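# Move yellow sponges from bench into tote by door

## Task

Transfer each yellow sponge lying on the bench into the tote beside the door so that every one rests entirely within the tote; the cartons must stay on the bench, the robot must finish upright and untilted, and nothing may count as placed if only the robot's grip or contact keeps it there at the end.

## Robot and tools

Robot: a Hello Robot Stretch 3 with one arm. It has a two-wheeled base (0.33 m long, 0.34 m wide), a lift that slides up a mast, and a telescoping arm that reaches out to the robot's RIGHT side. There is no sideways drive, so to shift the gripper forward or back you drive the base. Turning in place pivots about the point midway between the drive wheels, 0.05 m behind the front edge. With the arm pulled in and the wrist folded, a turn sweeps a 0.28 m radius; an unfolded level wrist reaches past that. Cameras: head_camera and nav_camera ride on the head (aimed by head_pan_rad and head_tilt_rad); wrist_camera is on the gripper.

Frames: the base frame has its origin on the floor between the drive wheels, x forward, y left, z up. hand_pose is reported in it, at the point where closed fingertips meet. Odometry is the base frame as it was at the start; heading is positive to the left, in the range -3.142 to 3.142.

Tool execute_actions takes "actions", a list run in order. Each action may hold "robot" (a command, a queue, or a stop), "steps" (control steps at 30 per second, 1 to 450, default 1) and "until" (an early-exit condition). An action with only "steps" simply waits. An empty list just reports state and images. If any action is malformed or out of range, the whole call is rejected and nothing new runs.

A command may contain "base", "joints" and "contact_limits"; its motions begin together and keep running after the call returns. "base" holds exactly one key. translate_m is a relative drive in metres along the current heading, measured from where the base is when the command begins; positive is forward, magnitude at most 1. rotate_rad is a relative turn in radians from the current heading; positive is counter-clockwise seen from above (left), magnitude at most 3.2. "joints" is a single object of absolute targets by joint name; unnamed joints keep their previous targets. Names, units and ranges: lift_m 0 to 1.1 (arm height on the mast); arm_m 0 to 0.52 (extension); wrist_yaw_rad -1.345 to 4.42 (0 along the arm, positive swings toward the front, 3.0 folded over the base); wrist_pitch_rad -1.57 to 0.451 (0 level, negative tips fingertips down); wrist_roll_rad -2.911 to 2.911 (0 fingers side by side); gripper_m -0.089 to 0.179 (larger is wider; actual tip gap is about 0.007 less when nearly shut and 0.025 less when fully open, zero below 0.007); head_pan_rad -3.953 to 1.73 (0 forward, positive left, -1.57 looks along the arm); head_tilt_rad -1.53 to 0.419 (negative looks down). "contact_limits": {"arm_m": n} sets motor effort in percent (1 to 100) at which the arm motion halts; it applies until arm_m's next command, and values above the maximum are clipped.

A queue is a list of up to 8 commands or {"pause_s": s} waits (s at most 15), run one after another; each starts only after the previous one ended "done" (off_target is also accepted for the base and gripper). Otherwise the rest is dropped. Any new command overrides at once and discards an older queue. {"robot": {"stop": true}} brakes everything and clears the queue.

"until" uses "robot" with field conditions, e.g. {"status": "ended"} (nothing moving and no queue running), a status word or ["!=", "moving"], or a number comparison like [">", 0.3] with =, !=, <, <=, > or >=. Fields include x, y, heading, translate_m, rotate_rad and their _goal forms, base_status, each joint's reading, _goal and _status, refusals, queue and queue_left. {"any": {"status": "ended"}} fires when any motion or the queue ends. Readings compare at three decimals (base translate/rotate at four); don't wait for exact equality.

Result lines: base_status with distance moved versus goal; joint_goals; joint_status (moving, done, off_target, contact_stop, time_out, stopped, not_commanded, torque_fault); measured_speeds; refusals, queue state and queue_left; on_its_own when the robot has altered a goal, a joint is slack or its servo is off, an effort at rest is abnormal, or the base tilts; refused:, dropped: and replaced: lines (counted from 0); lidar_m (12 sectors of 30 degrees, first straight ahead, counter-clockwise, at 0.17 m height); wrist_depth_mm and head_depth_mm as 7x7 grids; motor_effort in percent with peak in brackets; base_tilt in degrees; turned_by_wheels and turned_by_imu. Each call returns one image per camera.

Tool zoom_image: "camera" (head_camera, nav_camera or wrist_camera) and "region" [x0, y0, x1, y1] in pixels of that camera's latest image, top-left origin, at most 504 by 504.

Tool finished_scene: "scene" is the current scene's integer number. Wait until all motion has ended first; it is final.

Practical notes: the base goes fast only when stowed (lift_m under 0.30, arm_m under 0.03, wrist_yaw_rad over 2.54). Fold or unfold the wrist only with lift_m 0.32 to 0.95, wrist_pitch_rad -0.4, roll near 0; keep pitch at -0.5 or lower when yaw is under -0.4. To grasp, command gripper_m smaller than the sponge width; to let go, open at least 0.02 beyond where the tips touched. Gripper reading does not prove a hold; check the wrist camera. Avoid pressing the arm into rigid objects when the gripper is higher than about 0.45 m, never push twice after a contact_stop, and don't drive while gripping something fixed. If the base leans, reverse the last move in small steps, free the gripper and drop lift_m near 0.2. Release sponges gently inside the tote rather than dropping from height, and avoid knocking the cartons off the bench.

Each tool is called after "Request:" as name(argument=value, ...) on one line, values as JSON.

## Session

Request:
execute_actions(actions=[])

Scene clock: 0.00 s.
robot.base_odometry: x=+0.000 y=+0.000 heading=+0.000 (m, m, rad; robot's odometry frame)
robot.turned_by_wheels: +0.000 (rad since the last result)
robot.turned_by_imu: +0.000 (rad since the last result)
robot.base_tilt: forward=-1.1 right=+1.7 (deg)
robot.lidar_m: 1.99 1.04 1.04 1.16 2.07 1.77 1.98 1.20 1.20 1.33 2.33 2.31
robot.head_depth_mm: 1656 2383 2770 2777 2745 2692 2379 / 1679 2427 3004 2952 2977 2894 2326 / 1687 2475 2656 2678 2670 2679 2347 / 1706 2294 2333 2334 2377 2354 2269 / 1727 2090 2079 2105 2089 2097 2064 / 1733 1888 1900 1914 1903 1903 1931 / 1667 1709 1718 1728 1735 1697 1742
robot.base_status: not_commanded
robot.joint_positions: lift_m=+0.332 arm_m=+0.002 wrist_yaw_rad=+2.883 wrist_pitch_rad=-0.391 wrist_roll_rad=-0.001 gripper_m=+0.037 head_pan_rad=+0.001 head_tilt_rad=+0.008
robot.joint_goals: lift_m=+0.332 arm_m=+0.002 wrist_yaw_rad=+2.883 wrist_pitch_rad=-0.391 wrist_roll_rad=-0.001 gripper_m=+0.037 head_pan_rad=+0.001 head_tilt_rad=+0.008
robot.joint_status: lift_m=not_commanded arm_m=not_commanded wrist_yaw_rad=not_commanded wrist_pitch_rad=not_commanded wrist_roll_rad=not_commanded gripper_m=not_commanded head_pan_rad=not_commanded head_tilt_rad=not_commanded
robot.measured_speeds: translate_m=+0.000 rotate_rad=+0.000 lift_m=+0.000 arm_m=+0.000 wrist_yaw_rad=+0.000 wrist_pitch_rad=+0.000 wrist_roll_rad=+0.000 head_pan_rad=+0.000 head_tilt_rad=+0.000
robot: refusals=0 queue=idle queue_left=0
robot.motor_effort: left_wheel=+0 right_wheel=-1 lift_m=+36 arm_m=+0 wrist_yaw_rad=+0 wrist_pitch_rad=+5 wrist_roll_rad=+0 gripper_m=+0 head_pan_rad=+0 head_tilt_rad=+2 (%)
robot.hand_pose: x=+0.0369 y=+0.0737 z=+0.3506 quat_wxyz=(+0.226, +0.705, +0.047, +0.671) (m; robot's base frame)
robot.wrist_depth_mm: - - - - 959 844 792 / - - - - - 919 840 / - - - - - - 923 / - 779 796 801 818 846 844 / 635 645 679 657 674 676 696 / 543 - - 564 576 575 587 / 485 - 497 499 489 495 506
pictures: head_camera (sideways: a quarter turn clockwise sets it upright), nav_camera (sideways: a quarter turn counterclockwise sets it upright), wrist_camera
Images, in order (width x height): head_camera 896x504, nav_camera 672x504, wrist_camera 644x364.

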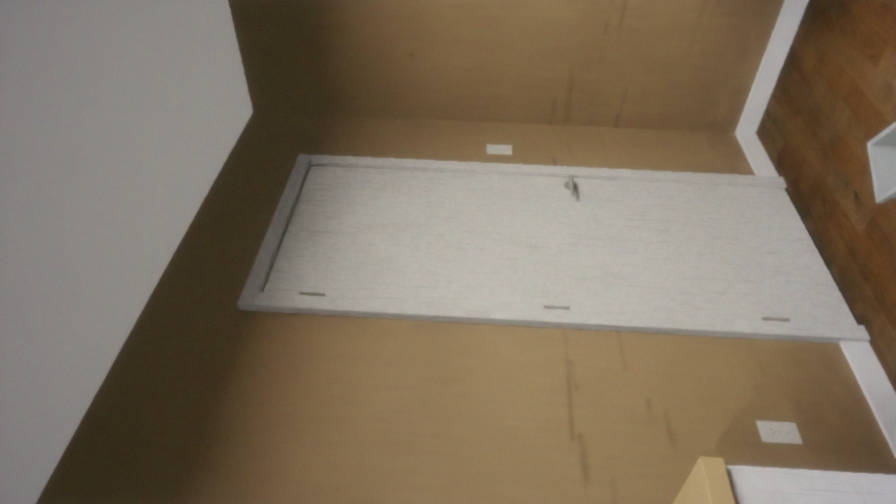

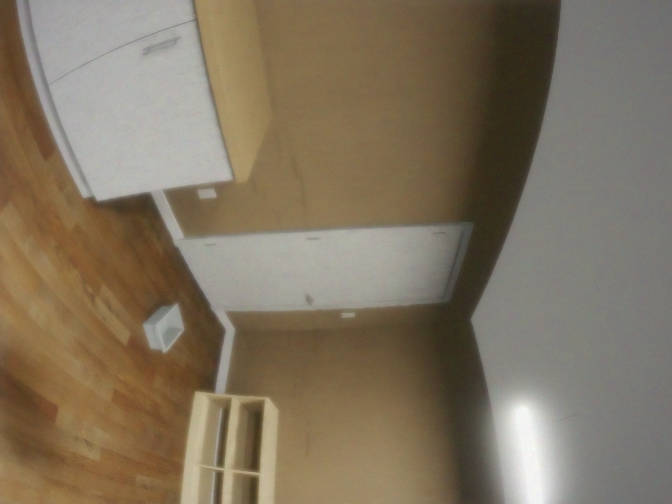

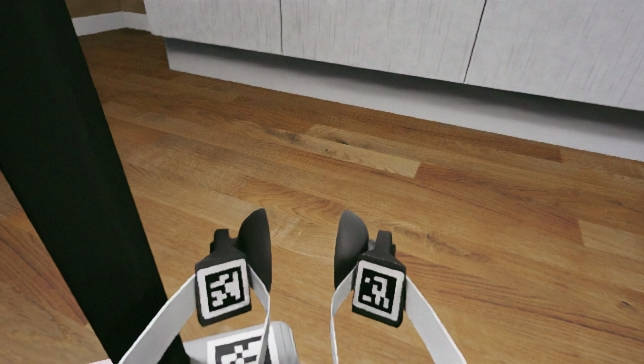

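Request:
execute_actions(actions=[{"robot":{"joints":{"head_pan_rad":-0.2,"head_tilt_rad":-0.6}},"steps":90,"until":{"robot":{"status":"ended"}}}])

Request:
execute_actions(actions=[{"robot":{"joints":{"head_pan_rad":-2.0}},"steps":90,"until":{"robot":{"status":"ended"}}}])

Scene clock: 1.30 s.
robot.base_odometry: x=+0.000 y=+0.000 heading=+0.000 (m, m, rad; robot's odometry frame)
robot.turned_by_wheels: +0.000 (rad since the last result)
robot.turned_by_imu: +0.000 (rad since the last result)
robot.base_tilt: forward=-1.1 right=+1.8 (deg)
robot.lidar_m: 1.99 1.05 1.04 1.16 2.08 1.77 1.98 1.20 1.20 1.33 2.33 2.32
robot.head_depth_mm: 2256 2441 2529 2448 1859 1486 1233 / 2393 2598 2771 2456 1846 1482 1234 / 2551 2813 3039 2437 1846 1465 1230 / 2515 2790 3044 2308 1836 1464 1225 / 2164 2385 2601 2429 1823 1470 1222 / 1894 2068 2266 2319 1824 1466 1223 / 1716 1851 2035 2142 1819 1468 1218
robot.base_status: not_commanded
robot.joint_positions: lift_m=+0.332 arm_m=+0.002 wrist_yaw_rad=+2.883 wrist_pitch_rad=-0.391 wrist_roll_rad=-0.001 gripper_m=+0.037 head_pan_rad=-0.193 head_tilt_rad=-0.592
robot.joint_goals: lift_m=+0.332 arm_m=+0.002 wrist_yaw_rad=+2.883 wrist_pitch_rad=-0.391 wrist_roll_rad=-0.001 gripper_m=+0.037 head_pan_rad=-0.200 head_tilt_rad=-0.600
robot.joint_status: lift_m=not_commanded arm_m=not_commanded wrist_yaw_rad=not_commanded wrist_pitch_rad=not_commanded wrist_roll_rad=not_commanded gripper_m=not_commanded head_pan_rad=done head_tilt_rad=done
robot.measured_speeds: translate_m=+0.000 rotate_rad=+0.000 lift_m=+0.000 arm_m=+0.000 wrist_yaw_rad=+0.000 wrist_pitch_rad=+0.000 wrist_roll_rad=+0.000 head_pan_rad=+0.000 head_tilt_rad=+0.000
robot: refusals=0 queue=done queue_left=0
robot.motor_effort: left_wheel=+0(0) right_wheel=+0(1) lift_m=+36(36) arm_m=-1(0) wrist_yaw_rad=+0(0) wrist_pitch_rad=+5(5) wrist_roll_rad=+0(0) gripper_m=+0(1) head_pan_rad=-2(15) head_tilt_rad=-2(22) (%)
robot.hand_pose: x=+0.0369 y=+0.0737 z=+0.3506 quat_wxyz=(+0.226, +0.705, +0.047, +0.671) (m; robot's base frame)
robot.wrist_depth_mm: - - - - 924 846 798 / - - - - - 923 833 / - - - - - - 949 / - 786 802 802 831 816 847 / 636 639 664 660 675 680 693 / 540 - - 557 583 577 579 / 482 - 500 495 492 498 509
pictures: head_camera (sideways: a quarter turn clockwise sets it upright), nav_camera (sideways: a quarter turn counterclockwise sets it upright), wrist_camera
Images, in order (width x height): head_camera 896x504, nav_camera 672x504, wrist_camera 644x364.

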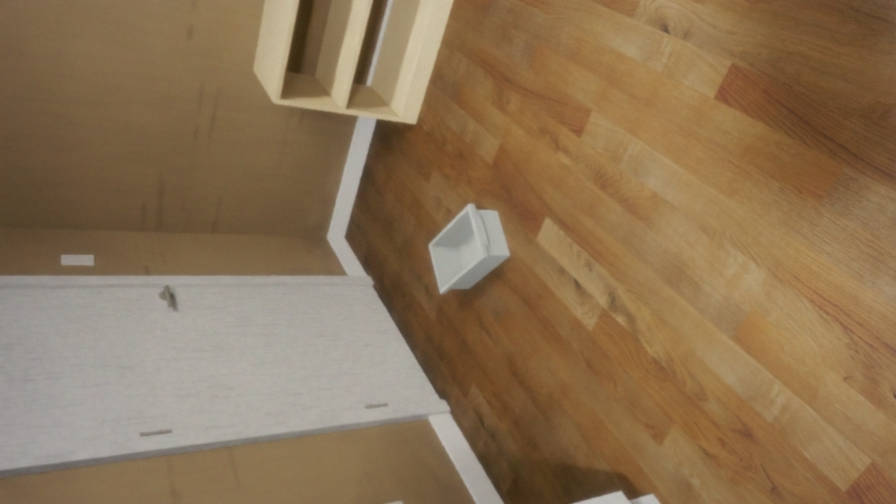

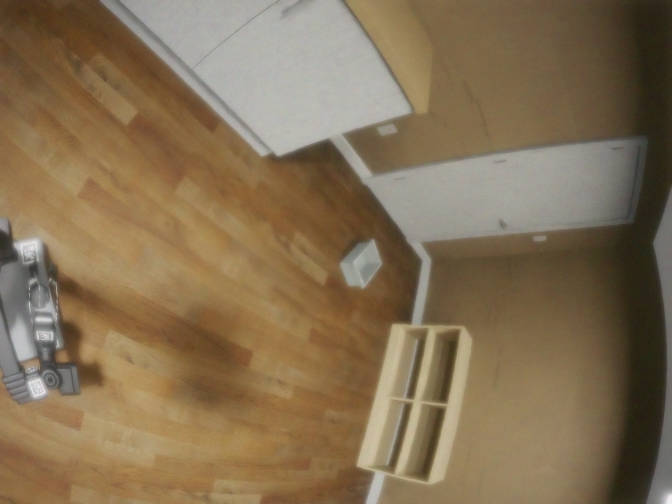

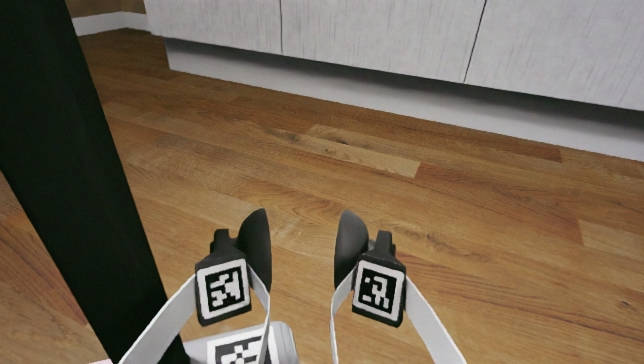

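Scene clock: 2.77 s.
robot.base_odometry: x=+0.000 y=+0.000 heading=+0.000 (m, m, rad; robot's odometry frame)
robot.turned_by_wheels: +0.000 (rad since the last result)
robot.turned_by_imu: +0.000 (rad since the last result)
robot.base_tilt: forward=-1.1 right=+1.8 (deg)
robot.lidar_m: 2.00 1.05 1.04 1.16 2.07 1.77 1.98 1.20 1.20 1.33 2.33 2.32
robot.head_depth_mm: 1701 1289 1252 1938 1510 1480 1234 / 1762 1337 1340 2045 1575 1481 1231 / 1834 1391 1345 1921 1595 1468 1232 / 1866 1448 2324 1944 1655 1474 1235 / 1960 1476 2375 1938 1709 1470 1222 / 2029 1542 2537 1893 1769 1465 1224 / 2117 2265 2646 1828 1819 1462 1221
robot.base_status: not_commanded
robot.joint_positions: lift_m=+0.332 arm_m=+0.002 wrist_yaw_rad=+2.883 wrist_pitch_rad=-0.391 wrist_roll_rad=-0.001 gripper_m=+0.037 head_pan_rad=-1.993 head_tilt_rad=-0.592
robot.joint_goals: lift_m=+0.332 arm_m=+0.002 wrist_yaw_rad=+2.883 wrist_pitch_rad=-0.391 wrist_roll_rad=-0.001 gripper_m=+0.037 head_pan_rad=-2.000 head_tilt_rad=-0.600
robot.joint_status: lift_m=not_commanded arm_m=not_commanded wrist_yaw_rad=not_commanded wrist_pitch_rad=not_commanded wrist_roll_rad=not_commanded gripper_m=not_commanded head_pan_rad=done head_tilt_rad=done
robot.measured_speeds: translate_m=+0.000 rotate_rad=+0.000 lift_m=+0.000 arm_m=+0.000 wrist_yaw_rad=+0.000 wrist_pitch_rad=+0.000 wrist_roll_rad=+0.000 head_pan_rad=+0.000 head_tilt_rad=+0.000
robot: refusals=0 queue=done queue_left=0
robot.motor_effort: left_wheel=+0(0) right_wheel=+0(1) lift_m=+36(36) arm_m=-1(0) wrist_yaw_rad=+0(0) wrist_pitch_rad=+5(5) wrist_roll_rad=+0(0) gripper_m=+0(0) head_pan_rad=-3(32) head_tilt_rad=-2(2) (%)
robot.hand_pose: x=+0.0369 y=+0.0737 z=+0.3506 quat_wxyz=(+0.226, +0.705, +0.047, +0.671) (m; robot's base frame)
robot.wrist_depth_mm: - - - - 941 858 801 / - - - - - 916 844 / - - - - - - 921 / - 784 788 804 819 834 851 / 638 660 672 657 677 685 692 / 548 - - 561 578 579 571 / 470 - 495 499 491 501 508
pictures: head_camera (sideways: a quarter turn clockwise sets it upright), nav_camera (sideways: a quarter turn counterclockwise sets it upright), wrist_camera
Images, in order (width x height): head_camera 896x504, nav_camera 672x504, wrist_camera 644x364.

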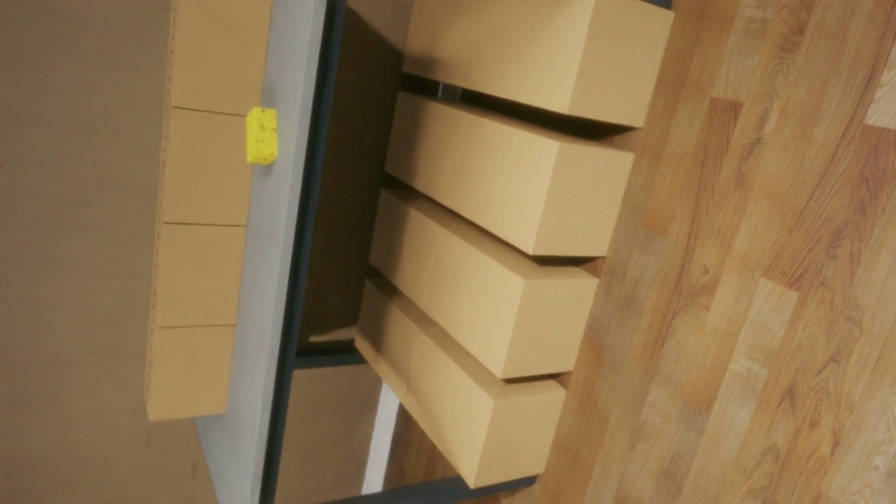

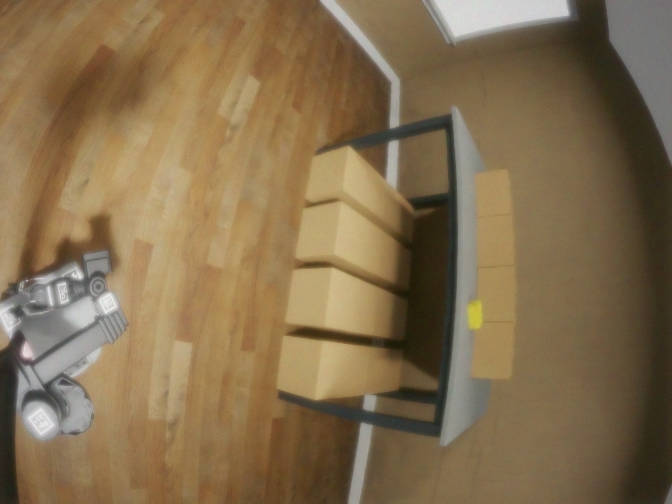

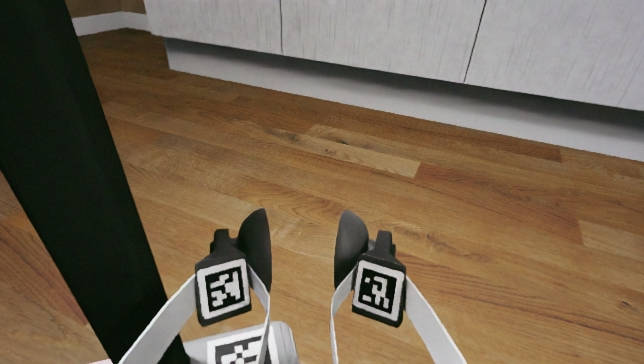

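Request:
execute_actions(actions=[{"robot":[{"joints":{"lift_m":0.28}},{"base":{"rotate_rad":-2.12},"joints":{"head_pan_rad":-1.57}},{"base":{"translate_m":0.8}},{"base":{"rotate_rad":1.35}},{"joints":{"lift_m":0.9}}],"steps":450,"until":{"robot":{"lift_m":[">",0.4]}}},{"robot":{"joints":{"lift_m":1.1,"wrist_yaw_rad":1.5,"gripper_m":0.17}},"steps":450,"until":{"robot":{"status":"ended"}}}])

Scene clock: 22.57 s.
robot.base_odometry: x=-0.418 y=-0.682 heading=-0.770 (m, m, rad; robot's odometry frame)
robot.turned_by_wheels: -0.770 (rad since the last result)
robot.turned_by_imu: -0.772 (rad since the last result)
robot.base_tilt: forward=-1.1 right=+1.7 (deg)
robot.lidar_m: 2.21 2.39 2.56 1.83 1.88 2.00 1.88 2.01 0.43 0.41 0.42 0.55
robot.head_depth_mm: - - - - - 1440 1046 / - - - - - 1136 979 / 1090 1209 647 - - 1132 974 / 1089 1206 656 702 - - 1153 / 1094 1204 654 689 - - 947 / 1089 1210 654 701 - - 954 / 1092 1206 644 - - - 1034
robot.base_status: done (rotate_rad +1.3499 of +1.3500)
robot.joint_positions: lift_m=+1.099 arm_m=+0.002 wrist_yaw_rad=+1.502 wrist_pitch_rad=-0.391 wrist_roll_rad=-0.001 gripper_m=+0.170 head_pan_rad=-1.577 head_tilt_rad=-0.593
robot.joint_goals: lift_m=+1.100 arm_m=+0.002 wrist_yaw_rad=+1.500 wrist_pitch_rad=-0.391 wrist_roll_rad=-0.001 gripper_m=+0.170 head_pan_rad=-1.570 head_tilt_rad=-0.600
robot.joint_status: lift_m=done arm_m=not_commanded wrist_yaw_rad=done wrist_pitch_rad=not_commanded wrist_roll_rad=not_commanded gripper_m=done head_pan_rad=done head_tilt_rad=done
robot.measured_speeds: translate_m=+0.000 rotate_rad=+0.000 lift_m=+0.000 arm_m=+0.000 wrist_yaw_rad=+0.000 wrist_pitch_rad=+0.000 wrist_roll_rad=+0.000 head_pan_rad=+0.000 head_tilt_rad=+0.000
robot: refusals=0 queue=done queue_left=0
robot.motor_effort: left_wheel=-2(13) right_wheel=+2(9) lift_m=+52(56) arm_m=+0(1) wrist_yaw_rad=-1(0) wrist_pitch_rad=+5(5) wrist_roll_rad=+0(0) gripper_m=+1(88) head_pan_rad=+1(24) head_tilt_rad=-2(2) (%)
robot.hand_pose: x=+0.2057 y=-0.1624 z=+1.1179 quat_wxyz=(+0.602, +0.574, -0.413, +0.373) (m; robot's base frame)
robot.wrist_depth_mm: - - - - - - - / - - - - - 711 546 / - - - - 728 681 515 / - - - - 622 578 520 / - - - - - 482 475 / - - - - - - 401 / - - - - - - 349
pictures: head_camera (sideways: a quarter turn clockwise sets it upright), nav_camera (sideways: a quarter turn counterclockwise sets it upright), wrist_camera
Images, in order (width x height): head_camera 896x504, nav_camera 672x504, wrist_camera 644x364.

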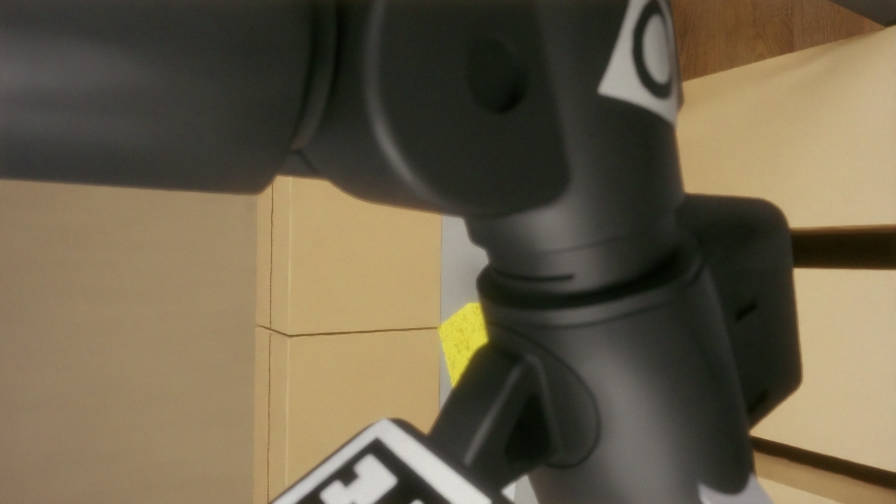

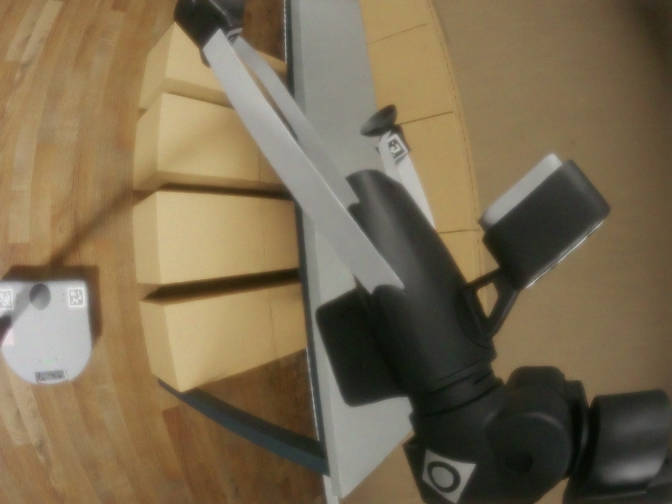

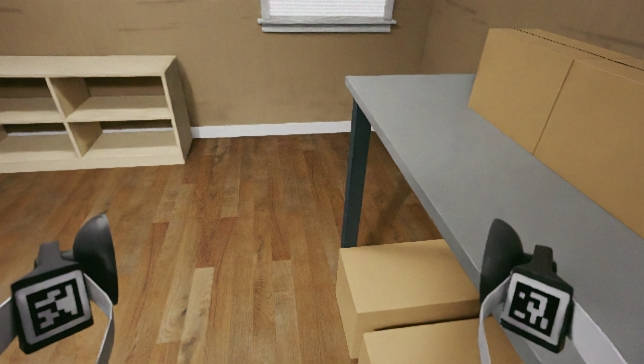

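Request:
execute_actions(actions=[{"robot":{"base":{"translate_m":0.1},"joints":{"arm_m":0.5,"wrist_yaw_rad":0.9,"wrist_pitch_rad":0.05},"contact_limits":{"arm_m":30}},"steps":450,"until":{"robot":{"status":"ended"}}}])

Scene clock: 27.63 s.
robot.base_odometry: x=-0.346 y=-0.752 heading=-0.770 (m, m, rad; robot's odometry frame)
robot.turned_by_wheels: +0.000 (rad since the last result)
robot.turned_by_imu: +0.002 (rad since the last result)
robot.base_tilt: forward=-1.2 right=+1.8 (deg)
robot.lidar_m: 2.12 2.31 2.57 1.84 1.88 2.42 1.98 0.64 0.43 0.40 0.41 0.54
robot.head_depth_mm: 1130 1203 656 688 541 1203 973 / 1102 1216 651 687 540 1168 975 / 1055 1239 648 681 538 1240 1025 / 1056 1244 658 682 537 1166 970 / 1083 1212 648 682 536 1159 968 / 1084 1218 648 680 534 1240 1031 / 1085 1200 646 680 533 1151 962
robot.base_status: done (translate_m +0.1000 of +0.1000)
robot.joint_positions: lift_m=+1.099 arm_m=+0.500 wrist_yaw_rad=+0.899 wrist_pitch_rad=+0.030 wrist_roll_rad=-0.001 gripper_m=+0.170 head_pan_rad=-1.577 head_tilt_rad=-0.593
robot.joint_goals: lift_m=+1.100 arm_m=+0.500 wrist_yaw_rad=+0.900 wrist_pitch_rad=+0.050 wrist_roll_rad=-0.001 gripper_m=+0.170 head_pan_rad=-1.570 head_tilt_rad=-0.600
robot.joint_status: lift_m=done arm_m=done wrist_yaw_rad=done wrist_pitch_rad=done wrist_roll_rad=not_commanded gripper_m=done head_pan_rad=done head_tilt_rad=done
robot.measured_speeds: translate_m=+0.000 rotate_rad=+0.000 lift_m=+0.000 arm_m=+0.000 wrist_yaw_rad=+0.000 wrist_pitch_rad=+0.000 wrist_roll_rad=+0.000 head_pan_rad=+0.000 head_tilt_rad=+0.000
robot: refusals=0 queue=done queue_left=0
robot.motor_effort: left_wheel=-2(4) right_wheel=+2(7) lift_m=+52(53) arm_m=+3(2) wrist_yaw_rad=+1(0) wrist_pitch_rad=+7(7) wrist_roll_rad=+0(0) gripper_m=+0(1) head_pan_rad=+3(3) head_tilt_rad=-2(2) (%)
robot.contact_limits: arm_m 30 (drawing in: default 23, maximum 37; extending or still: default 30, maximum 49)
robot.hand_pose: x=+0.1797 y=-0.8045 z=+1.2215 quat_wxyz=(+0.633, +0.298, -0.641, +0.317) (m; robot's base frame)
robot.wrist_depth_mm: - - - 811 649 545 458 / - - - 817 653 544 465 / - - - 853 661 554 472 / - - - 863 689 568 477 / - - - 870 694 566 490 / - 734 727 752 682 624 493 / 269 556 570 571 575 554 481
pictures: head_camera (sideways: a quarter turn clockwise sets it upright), nav_camera (sideways: a quarter turn counterclockwise sets it upright), wrist_camera
Images, in order (width x height): head_camera 896x504, nav_camera 672x504, wrist_camera 644x364.

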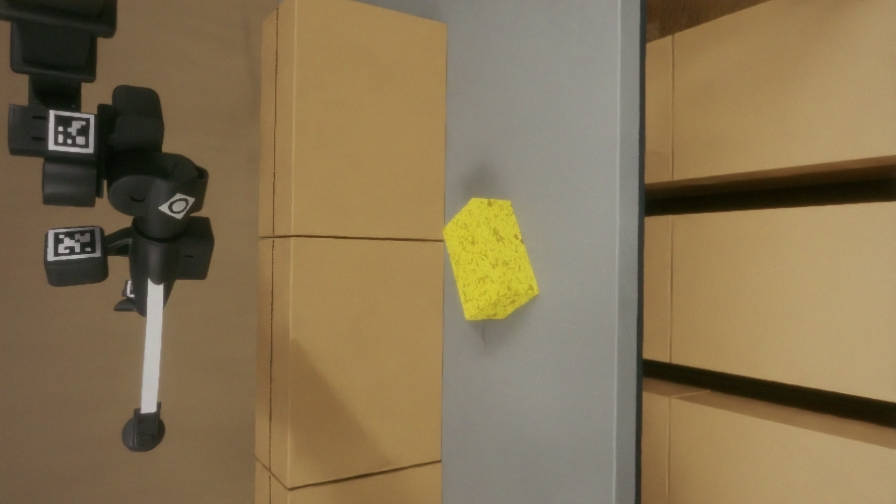

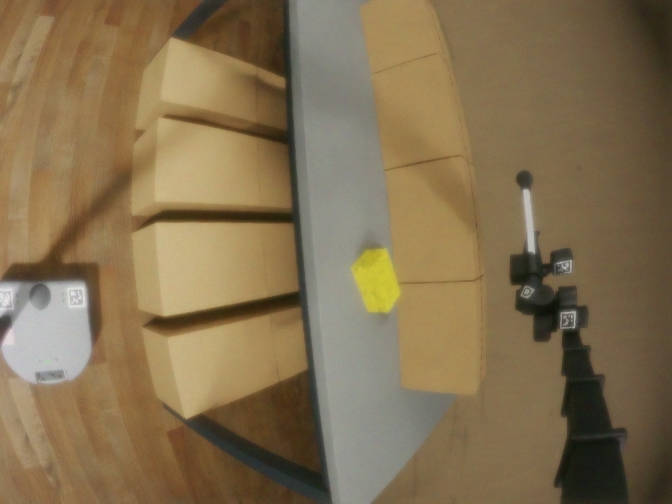

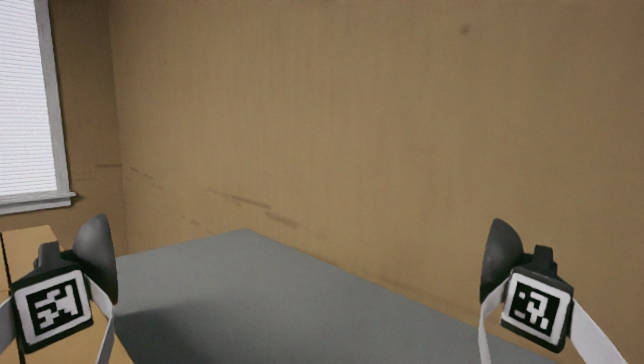

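Request:
execute_actions(actions=[{"robot":{"joints":{"arm_m":0.52,"wrist_yaw_rad":0.3,"wrist_pitch_rad":-0.65}},"steps":450,"until":{"robot":{"status":"ended"}}}])

Scene clock: 29.17 s.
robot.base_odometry: x=-0.346 y=-0.752 heading=-0.770 (m, m, rad; robot's odometry frame)
robot.turned_by_wheels: +0.000 (rad since the last result)
robot.turned_by_imu: +0.000 (rad since the last result)
robot.base_tilt: forward=-1.2 right=+1.8 (deg)
robot.lidar_m: 2.11 2.31 2.57 1.84 1.88 2.43 1.98 0.64 0.43 0.40 0.41 0.54
robot.head_depth_mm: 1127 1204 656 689 542 1208 976 / 1059 1219 651 685 541 1170 972 / 1056 - 648 683 539 1246 1022 / 1085 1201 639 658 537 1163 970 / 1087 1194 638 672 536 1163 966 / 1084 1193 634 674 535 1234 1028 / 1086 1203 634 674 532 1152 964
robot.base_status: done (translate_m +0.1000 of +0.1000)
robot.joint_positions: lift_m=+1.099 arm_m=+0.520 wrist_yaw_rad=+0.302 wrist_pitch_rad=-0.659 wrist_roll_rad=+0.004 gripper_m=+0.170 head_pan_rad=-1.577 head_tilt_rad=-0.593
robot.joint_goals: lift_m=+1.100 arm_m=+0.520 wrist_yaw_rad=+0.300 wrist_pitch_rad=-0.650 wrist_roll_rad=+0.004 gripper_m=+0.170 head_pan_rad=-1.570 head_tilt_rad=-0.600
robot.joint_status: lift_m=done arm_m=done wrist_yaw_rad=done wrist_pitch_rad=done wrist_roll_rad=not_commanded gripper_m=done head_pan_rad=done head_tilt_rad=done
robot.measured_speeds: translate_m=+0.000 rotate_rad=+0.000 lift_m=+0.000 arm_m=+0.000 wrist_yaw_rad=+0.000 wrist_pitch_rad=+0.000 wrist_roll_rad=+0.000 head_pan_rad=+0.000 head_tilt_rad=+0.000
robot: refusals=0 queue=done queue_left=0
robot.motor_effort: left_wheel=-2(5) right_wheel=+2(3) lift_m=+48(52) arm_m=+2(5) wrist_yaw_rad=-1(2) wrist_pitch_rad=+3(7) wrist_roll_rad=-2(7) gripper_m=+0(0) head_pan_rad=+3(3) head_tilt_rad=-2(2) (%)
robot.hand_pose: x=+0.0342 y=-0.8440 z=+1.0620 quat_wxyz=(+0.695, +0.327, -0.628, -0.127) (m; robot's base frame)
robot.wrist_depth_mm: 563 580 579 556 537 512 483 / 481 488 498 496 502 514 512 / 416 414 421 425 433 438 444 / 362 366 358 368 380 383 382 / 332 328 317 293 335 349 346 / - 295 294 296 303 - 307 / 262 269 270 273 274 271 282
pictures: head_camera (sideways: a quarter turn clockwise sets it upright), nav_camera (sideways: a quarter turn counterclockwise sets it upright), wrist_camera
Images, in order (width x height): head_camera 896x504, nav_camera 672x504, wrist_camera 644x364.

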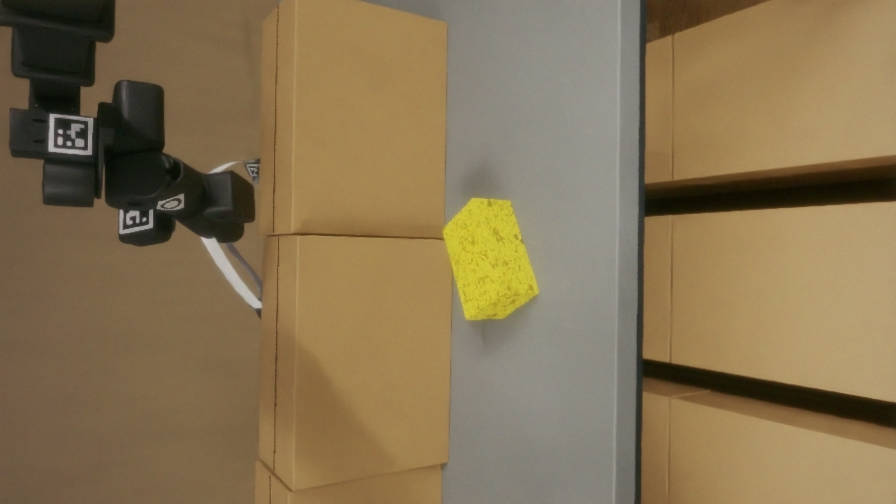

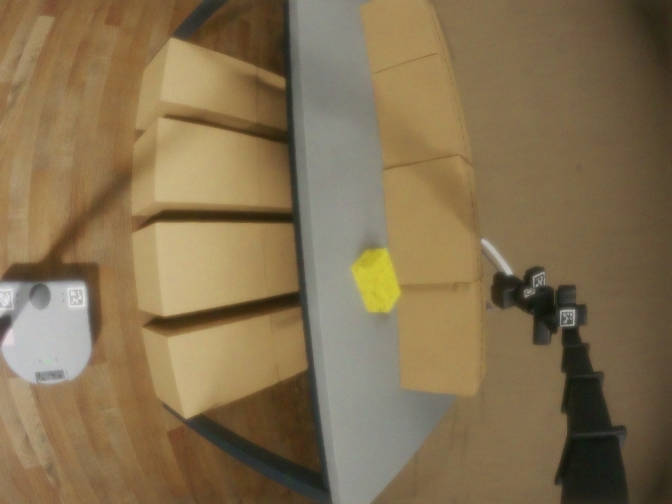

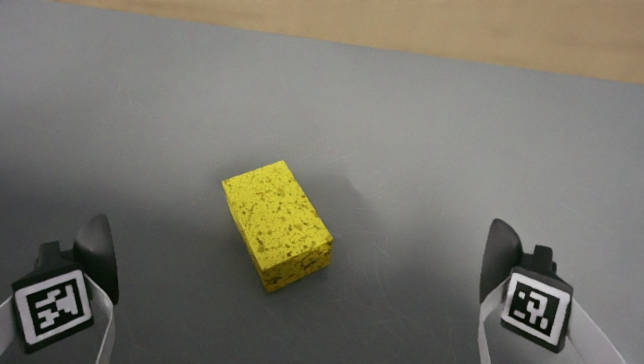

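Request:
execute_actions(actions=[{"robot":[{"joints":{"wrist_pitch_rad":0}},{"joints":{"arm_m":0.15,"wrist_yaw_rad":0.4,"gripper_m":0.179}},{"joints":{"wrist_pitch_rad":-0.85}},{"joints":{"arm_m":0.2}}],"steps":450,"until":{"robot":{"status":"ended"}}}])

Scene clock: 37.53 s.
robot.base_odometry: x=-0.346 y=-0.752 heading=-0.770 (m, m, rad; robot's odometry frame)
robot.turned_by_wheels: +0.000 (rad since the last result)
robot.turned_by_imu: +0.002 (rad since the last result)
robot.base_tilt: forward=-1.1 right=+1.8 (deg)
robot.lidar_m: 2.11 2.30 2.57 1.83 1.88 2.42 1.98 0.64 0.43 0.40 0.41 0.54
robot.head_depth_mm: - - 650 686 543 1207 970 / - - 651 685 540 1170 972 / 1061 - - 682 540 1238 1021 / 1087 1169 617 614 537 1165 972 / 1087 1200 637 661 537 1161 968 / 1082 1198 636 664 535 1239 1030 / 1090 1195 636 675 532 1152 963
robot.base_status: done (translate_m +0.1000 of +0.1000)
robot.joint_positions: lift_m=+1.099 arm_m=+0.200 wrist_yaw_rad=+0.400 wrist_pitch_rad=-0.857 wrist_roll_rad=+0.003 gripper_m=+0.179 head_pan_rad=-1.577 head_tilt_rad=-0.593
robot.joint_goals: lift_m=+1.100 arm_m=+0.200 wrist_yaw_rad=+0.400 wrist_pitch_rad=-0.850 wrist_roll_rad=+0.003 gripper_m=+0.179 head_pan_rad=-1.570 head_tilt_rad=-0.600
robot.joint_status: lift_m=done arm_m=done wrist_yaw_rad=done wrist_pitch_rad=done wrist_roll_rad=not_commanded gripper_m=done head_pan_rad=done head_tilt_rad=done
robot.measured_speeds: translate_m=+0.000 rotate_rad=+0.000 lift_m=+0.000 arm_m=+0.000 wrist_yaw_rad=+0.000 wrist_pitch_rad=+0.000 wrist_roll_rad=+0.000 head_pan_rad=+0.000 head_tilt_rad=+0.000
robot: refusals=0 queue=done queue_left=0
robot.motor_effort: left_wheel=-2(2) right_wheel=+1(2) lift_m=+48(49) arm_m=+2(4) wrist_yaw_rad=+0(2) wrist_pitch_rad=+3(6) wrist_roll_rad=-2(2) gripper_m=+0(51) head_pan_rad=+2(2) head_tilt_rad=-2(2) (%)
robot.hand_pose: x=+0.0366 y=-0.4825 z=+1.0286 quat_wxyz=(+0.688, +0.416, -0.573, -0.161) (m; robot's base frame)
robot.wrist_depth_mm: 374 315 273 244 227 222 202 / 355 352 325 286 266 252 228 / 325 327 330 326 320 291 264 / 297 299 303 256 304 315 303 / 278 278 279 239 278 290 293 / - 259 261 263 265 267 272 / - 244 244 247 247 249 255
pictures: head_camera (sideways: a quarter turn clockwise sets it upright), nav_camera (sideways: a quarter turn counterclockwise sets it upright), wrist_camera
Images, in order (width x height): head_camera 896x504, nav_camera 672x504, wrist_camera 644x364.

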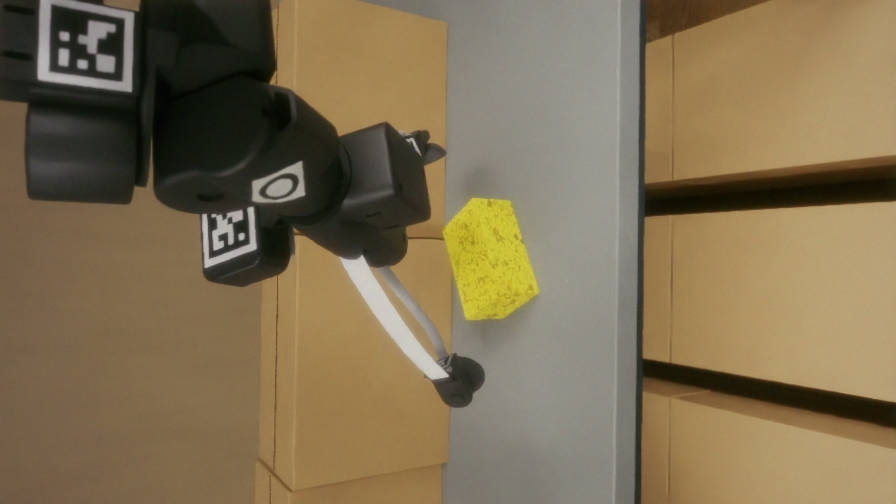

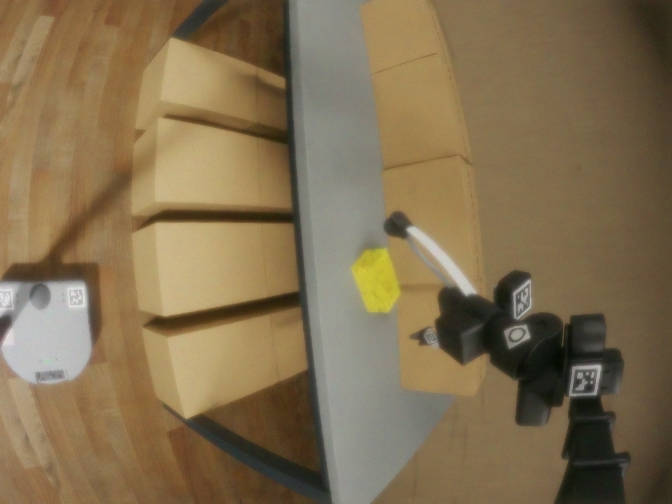

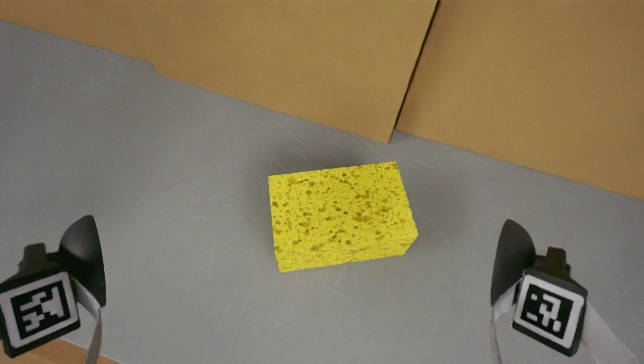

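Request:
execute_actions(actions=[{"robot":[{"joints":{"arm_m":0.262,"wrist_yaw_rad":0.45}},{"joints":{"lift_m":1.025}}],"steps":450,"until":{"robot":{"status":"ended"}}}])

Scene clock: 40.83 s.
robot.base_odometry: x=-0.346 y=-0.752 heading=-0.770 (m, m, rad; robot's odometry frame)
robot.turned_by_wheels: +0.000 (rad since the last result)
robot.turned_by_imu: +0.001 (rad since the last result)
robot.base_tilt: forward=-1.0 right=+1.8 (deg)
robot.lidar_m: 2.11 2.30 2.57 1.84 1.88 2.42 1.98 0.64 0.43 0.40 0.41 0.54
robot.head_depth_mm: 1086 1167 672 691 542 1204 972 / 1096 - - 685 541 1171 971 / 1085 1170 - 655 540 1234 1018 / 1084 1196 650 595 538 1164 972 / 1087 1204 637 675 537 1161 966 / 1085 1201 633 674 534 1244 1028 / 1087 1201 635 673 532 1156 964
robot.base_status: done (translate_m +0.1000 of +0.1000)
robot.joint_positions: lift_m=+1.026 arm_m=+0.262 wrist_yaw_rad=+0.449 wrist_pitch_rad=-0.858 wrist_roll_rad=+0.003 gripper_m=+0.179 head_pan_rad=-1.577 head_tilt_rad=-0.593
robot.joint_goals: lift_m=+1.025 arm_m=+0.262 wrist_yaw_rad=+0.450 wrist_pitch_rad=-0.850 wrist_roll_rad=+0.003 gripper_m=+0.179 head_pan_rad=-1.570 head_tilt_rad=-0.600
robot.joint_status: lift_m=done arm_m=done wrist_yaw_rad=done wrist_pitch_rad=done wrist_roll_rad=not_commanded gripper_m=done head_pan_rad=done head_tilt_rad=done
robot.measured_speeds: translate_m=+0.000 rotate_rad=+0.000 lift_m=+0.000 arm_m=+0.000 wrist_yaw_rad=+0.000 wrist_pitch_rad=+0.000 wrist_roll_rad=+0.000 head_pan_rad=+0.000 head_tilt_rad=+0.000
robot: refusals=0 queue=done queue_left=0
robot.motor_effort: left_wheel=-2(2) right_wheel=+1(2) lift_m=+13(52) arm_m=+2(2) wrist_yaw_rad=+1(1) wrist_pitch_rad=+3(3) wrist_roll_rad=-2(2) gripper_m=-1(0) head_pan_rad=+2(3) head_tilt_rad=-2(2) (%)
robot.hand_pose: x=+0.0432 y=-0.5414 z=+0.9549 quat_wxyz=(+0.692, +0.430, -0.562, -0.145) (m; robot's base frame)
robot.wrist_depth_mm: 278 232 200 175 158 160 147 / 260 259 239 205 186 181 164 / 235 240 241 237 225 209 186 / 216 219 221 223 227 225 218 / 205 203 161 160 163 213 214 / - 188 150 149 151 195 197 / 174 177 173 175 178 181 184
pictures: head_camera (sideways: a quarter turn clockwise sets it upright), nav_camera (sideways: a quarter turn counterclockwise sets it upright), wrist_camera
Images, in order (width x height): head_camera 896x504, nav_camera 672x504, wrist_camera 644x364.

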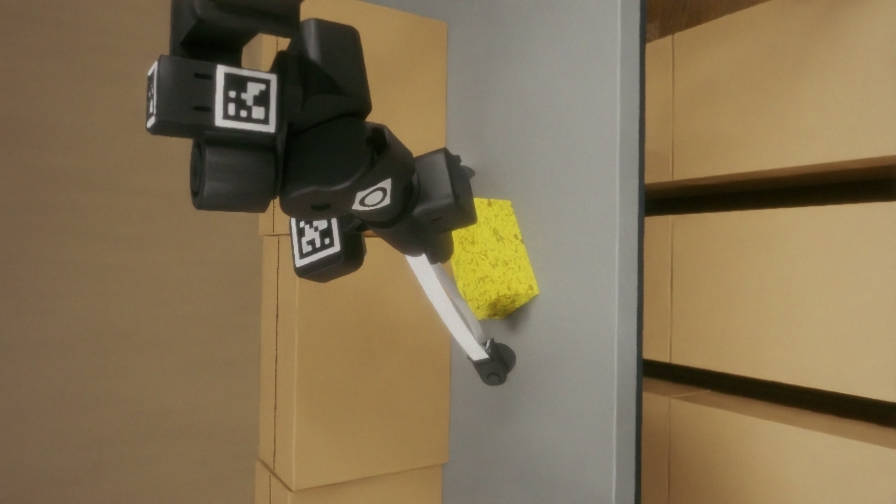

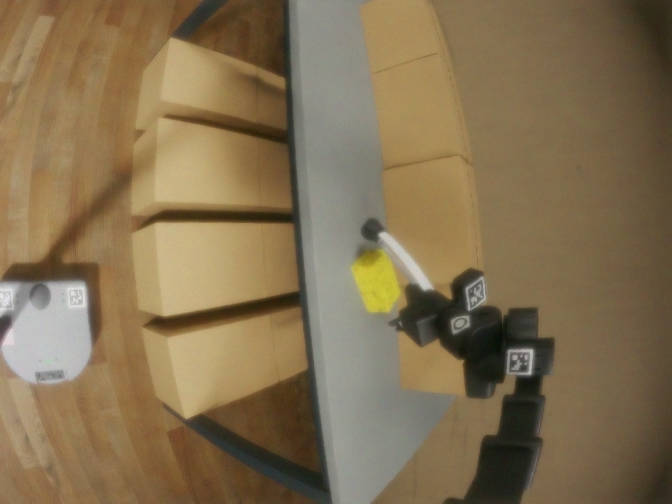

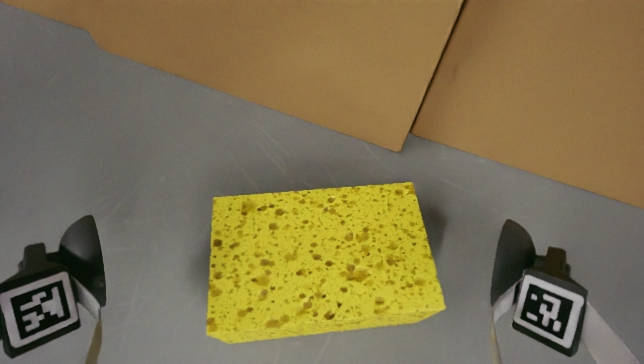

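Request:
execute_actions(actions=[{"robot":[{"joints":{"lift_m":1.005}},{"joints":{"gripper_m":0.05}},{"joints":{"lift_m":1.04}},{"joints":{"arm_m":0,"wrist_yaw_rad":1.5,"wrist_pitch_rad":-0.4}}],"steps":450,"until":{"robot":{"status":"ended"}}}])

Scene clock: 47.50 s.
robot.base_odometry: x=-0.346 y=-0.752 heading=-0.770 (m, m, rad; robot's odometry frame)
robot.turned_by_wheels: +0.000 (rad since the last result)
robot.turned_by_imu: +0.002 (rad since the last result)
robot.base_tilt: forward=-1.1 right=+1.7 (deg)
robot.lidar_m: 2.12 2.31 2.58 1.84 1.88 2.42 1.98 0.64 0.43 0.40 0.41 0.54
robot.head_depth_mm: 1085 1201 647 - - - 942 / 1086 1206 649 - - - 932 / 1085 1196 648 - - - 1070 / 1082 1198 640 679 538 - - / 1083 1202 638 675 534 - - / 1090 1198 635 672 553 - - / 1087 1196 635 676 - - -
robot.base_status: done (translate_m +0.1000 of +0.1000)
robot.joint_positions: lift_m=+1.039 arm_m=+0.002 wrist_yaw_rad=+1.500 wrist_pitch_rad=-0.420 wrist_roll_rad=+0.001 gripper_m=+0.068 head_pan_rad=-1.577 head_tilt_rad=-0.593
robot.joint_goals: lift_m=+1.040 arm_m=+0.000 wrist_yaw_rad=+1.500 wrist_pitch_rad=-0.400 wrist_roll_rad=+0.001 gripper_m=+0.066 head_pan_rad=-1.570 head_tilt_rad=-0.600
robot.joint_status: lift_m=done arm_m=done wrist_yaw_rad=done wrist_pitch_rad=done wrist_roll_rad=not_commanded gripper_m=done head_pan_rad=done head_tilt_rad=done
robot.measured_speeds: translate_m=+0.000 rotate_rad=+0.000 lift_m=+0.000 arm_m=+0.000 wrist_yaw_rad=+0.000 wrist_pitch_rad=+0.000 wrist_roll_rad=+0.000 head_pan_rad=+0.000 head_tilt_rad=+0.000
robot: refusals=0 queue=done queue_left=0
robot.on_its_own: gripper_m is held at +0.066, not at your +0.050, by its stall guard, which is not easing now
robot.motor_effort: left_wheel=-2(3) right_wheel=+2(2) lift_m=+52(53) arm_m=-3(4) wrist_yaw_rad=+0(0) wrist_pitch_rad=+7(7) wrist_roll_rad=-1(2) gripper_m=-20(100) head_pan_rad=+2(3) head_tilt_rad=-2(2) (%)
robot.hand_pose: x=+0.2022 y=-0.1628 z=+1.0515 quat_wxyz=(+0.607, +0.579, -0.406, +0.363) (m; robot's base frame)
robot.wrist_depth_mm: - - - - - - 506 / - - - - 748 669 507 / - - - - 609 562 518 / - - 149 151 447 440 449 / - - 137 139 140 379 372 / - - 128 131 132 337 314 / - - - - 918 906 281
pictures: head_camera (sideways: a quarter turn clockwise sets it upright), nav_camera (sideways: a quarter turn counterclockwise sets it upright), wrist_camera
Images, in order (width x height): head_camera 896x504, nav_camera 672x504, wrist_camera 644x364.

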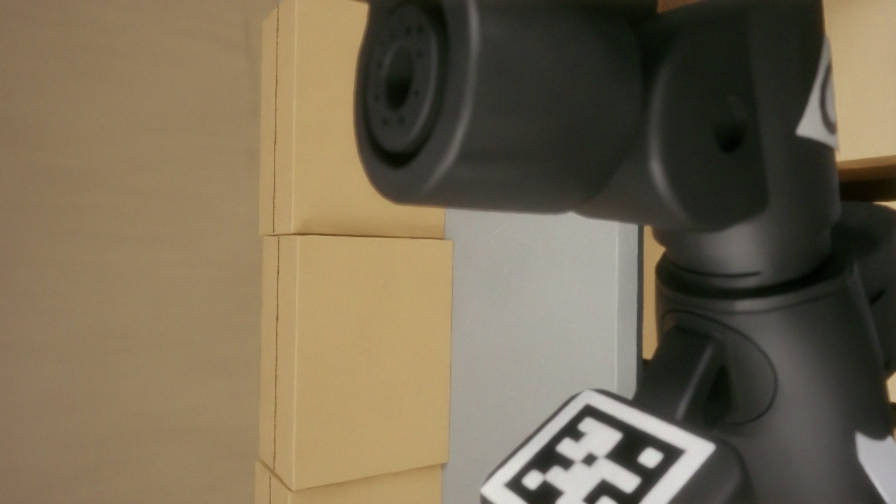

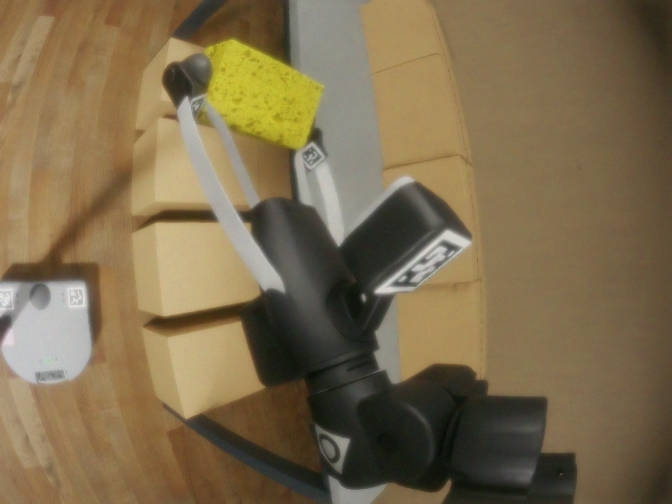

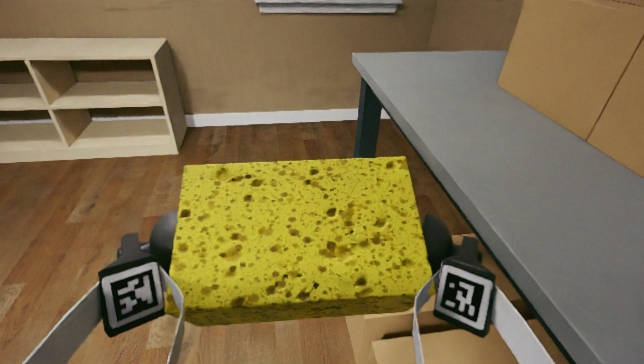

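Request:
execute_actions(actions=[{"robot":{"base":{"rotate_rad":1.13},"joints":{"lift_m":0.29,"head_tilt_rad":-1.0}},"steps":450,"until":{"robot":{"base_status":"done"}}},{"robot":[{"base":{"translate_m":0.74},"joints":{"wrist_yaw_rad":2.6,"lift_m":0.29}},{"base":{"translate_m":1}},{"base":{"rotate_rad":0.84}}],"steps":450,"until":{"robot":{"status":"ended"}}},{"steps":150,"until":{"robot":{"status":"ended"}}},{"robot":[{"joints":{"lift_m":0.33}},{"joints":{"arm_m":0.3,"wrist_yaw_rad":-0.3}},{"joints":{"wrist_pitch_rad":-1.0}}],"steps":450,"until":{"robot":{"status":"ended"}}}])

Scene clock: 70.57 s.
robot.base_odometry: x=+1.283 y=-0.139 heading=+1.200 (m, m, rad; robot's odometry frame)
robot.turned_by_wheels: +1.970 (rad since the last result)
robot.turned_by_imu: +2.004 (rad since the last result)
robot.base_tilt: forward=-1.1 right=+1.8 (deg)
robot.lidar_m: 0.78 0.54 0.71 2.98 2.14 1.94 2.87 1.67 1.25 1.59 0.97 0.90
robot.head_depth_mm: 1403 1538 1632 1551 1361 1205 1087 / 1478 1722 1807 1563 1366 1208 1122 / 1549 1826 1815 1560 1305 1205 - / 1621 1915 1825 1551 1332 1210 1124 / 1623 1881 1829 1565 1335 1207 1090 / 1361 1503 1703 1568 1359 1214 1088 / 1164 1278 1417 1503 1368 1215 1089
robot.base_status: done (rotate_rad +0.8399 of +0.8400)
robot.joint_positions: lift_m=+0.329 arm_m=+0.300 wrist_yaw_rad=-0.299 wrist_pitch_rad=-1.005 wrist_roll_rad=+0.001 gripper_m=+0.068 head_pan_rad=-1.576 head_tilt_rad=-0.988
robot.joint_goals: lift_m=+0.330 arm_m=+0.300 wrist_yaw_rad=-0.300 wrist_pitch_rad=-1.000 wrist_roll_rad=+0.001 gripper_m=+0.066 head_pan_rad=-1.570 head_tilt_rad=-1.000
robot.joint_status: lift_m=done arm_m=done wrist_yaw_rad=done wrist_pitch_rad=done wrist_roll_rad=not_commanded gripper_m=done head_pan_rad=done head_tilt_rad=done
robot.measured_speeds: translate_m=+0.000 rotate_rad=+0.000 lift_m=+0.000 arm_m=+0.000 wrist_yaw_rad=+0.000 wrist_pitch_rad=+0.000 wrist_roll_rad=+0.000 head_pan_rad=+0.000 head_tilt_rad=+0.000
robot: refusals=0 queue=done queue_left=0
robot.on_its_own: gripper_m is held at +0.066, not at your +0.050, by its stall guard, which is not easing now
robot.motor_effort: left_wheel=-3(11) right_wheel=+2(9) lift_m=+53(56) arm_m=+2(0) wrist_yaw_rad=-1(2) wrist_pitch_rad=+2(6) wrist_roll_rad=-1(1) gripper_m=-21(20) head_pan_rad=+3(2) head_tilt_rad=-4(19) (%)
robot.hand_pose: x=-0.0561 y=-0.5565 z=+0.2387 quat_wxyz=(+0.562, +0.245, -0.663, -0.429) (m; robot's base frame)
robot.wrist_depth_mm: 487 497 502 506 508 513 533 / 457 460 468 472 480 490 492 / 374 370 439 446 453 453 464 / 314 395 149 150 421 431 437 / 347 389 138 139 140 409 412 / 361 - 128 131 132 389 391 / 298 350 351 354 361 366 372
pictures: head_camera (sideways: a quarter turn clockwise sets it upright), nav_camera (sideways: a quarter turn counterclockwise sets it upright), wrist_camera
Images, in order (width x height): head_camera 896x504, nav_camera 672x504, wrist_camera 644x364.

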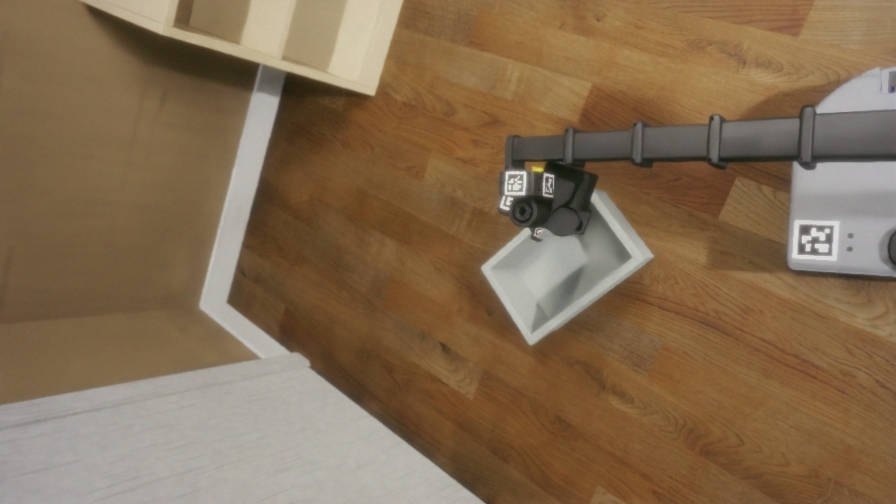

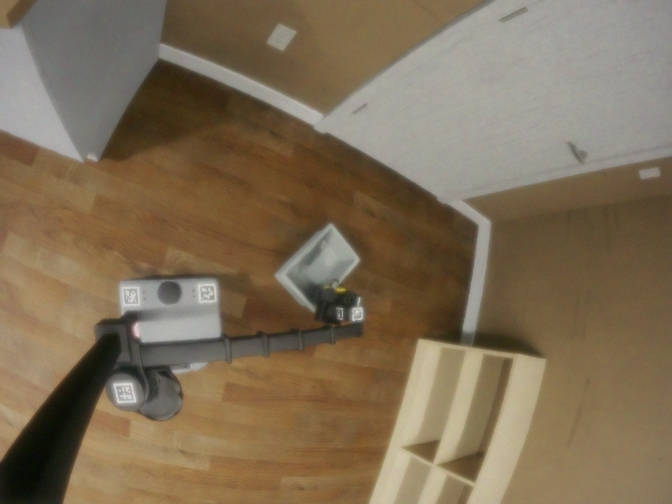

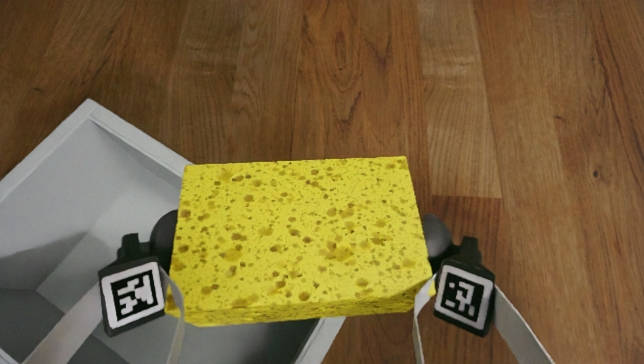

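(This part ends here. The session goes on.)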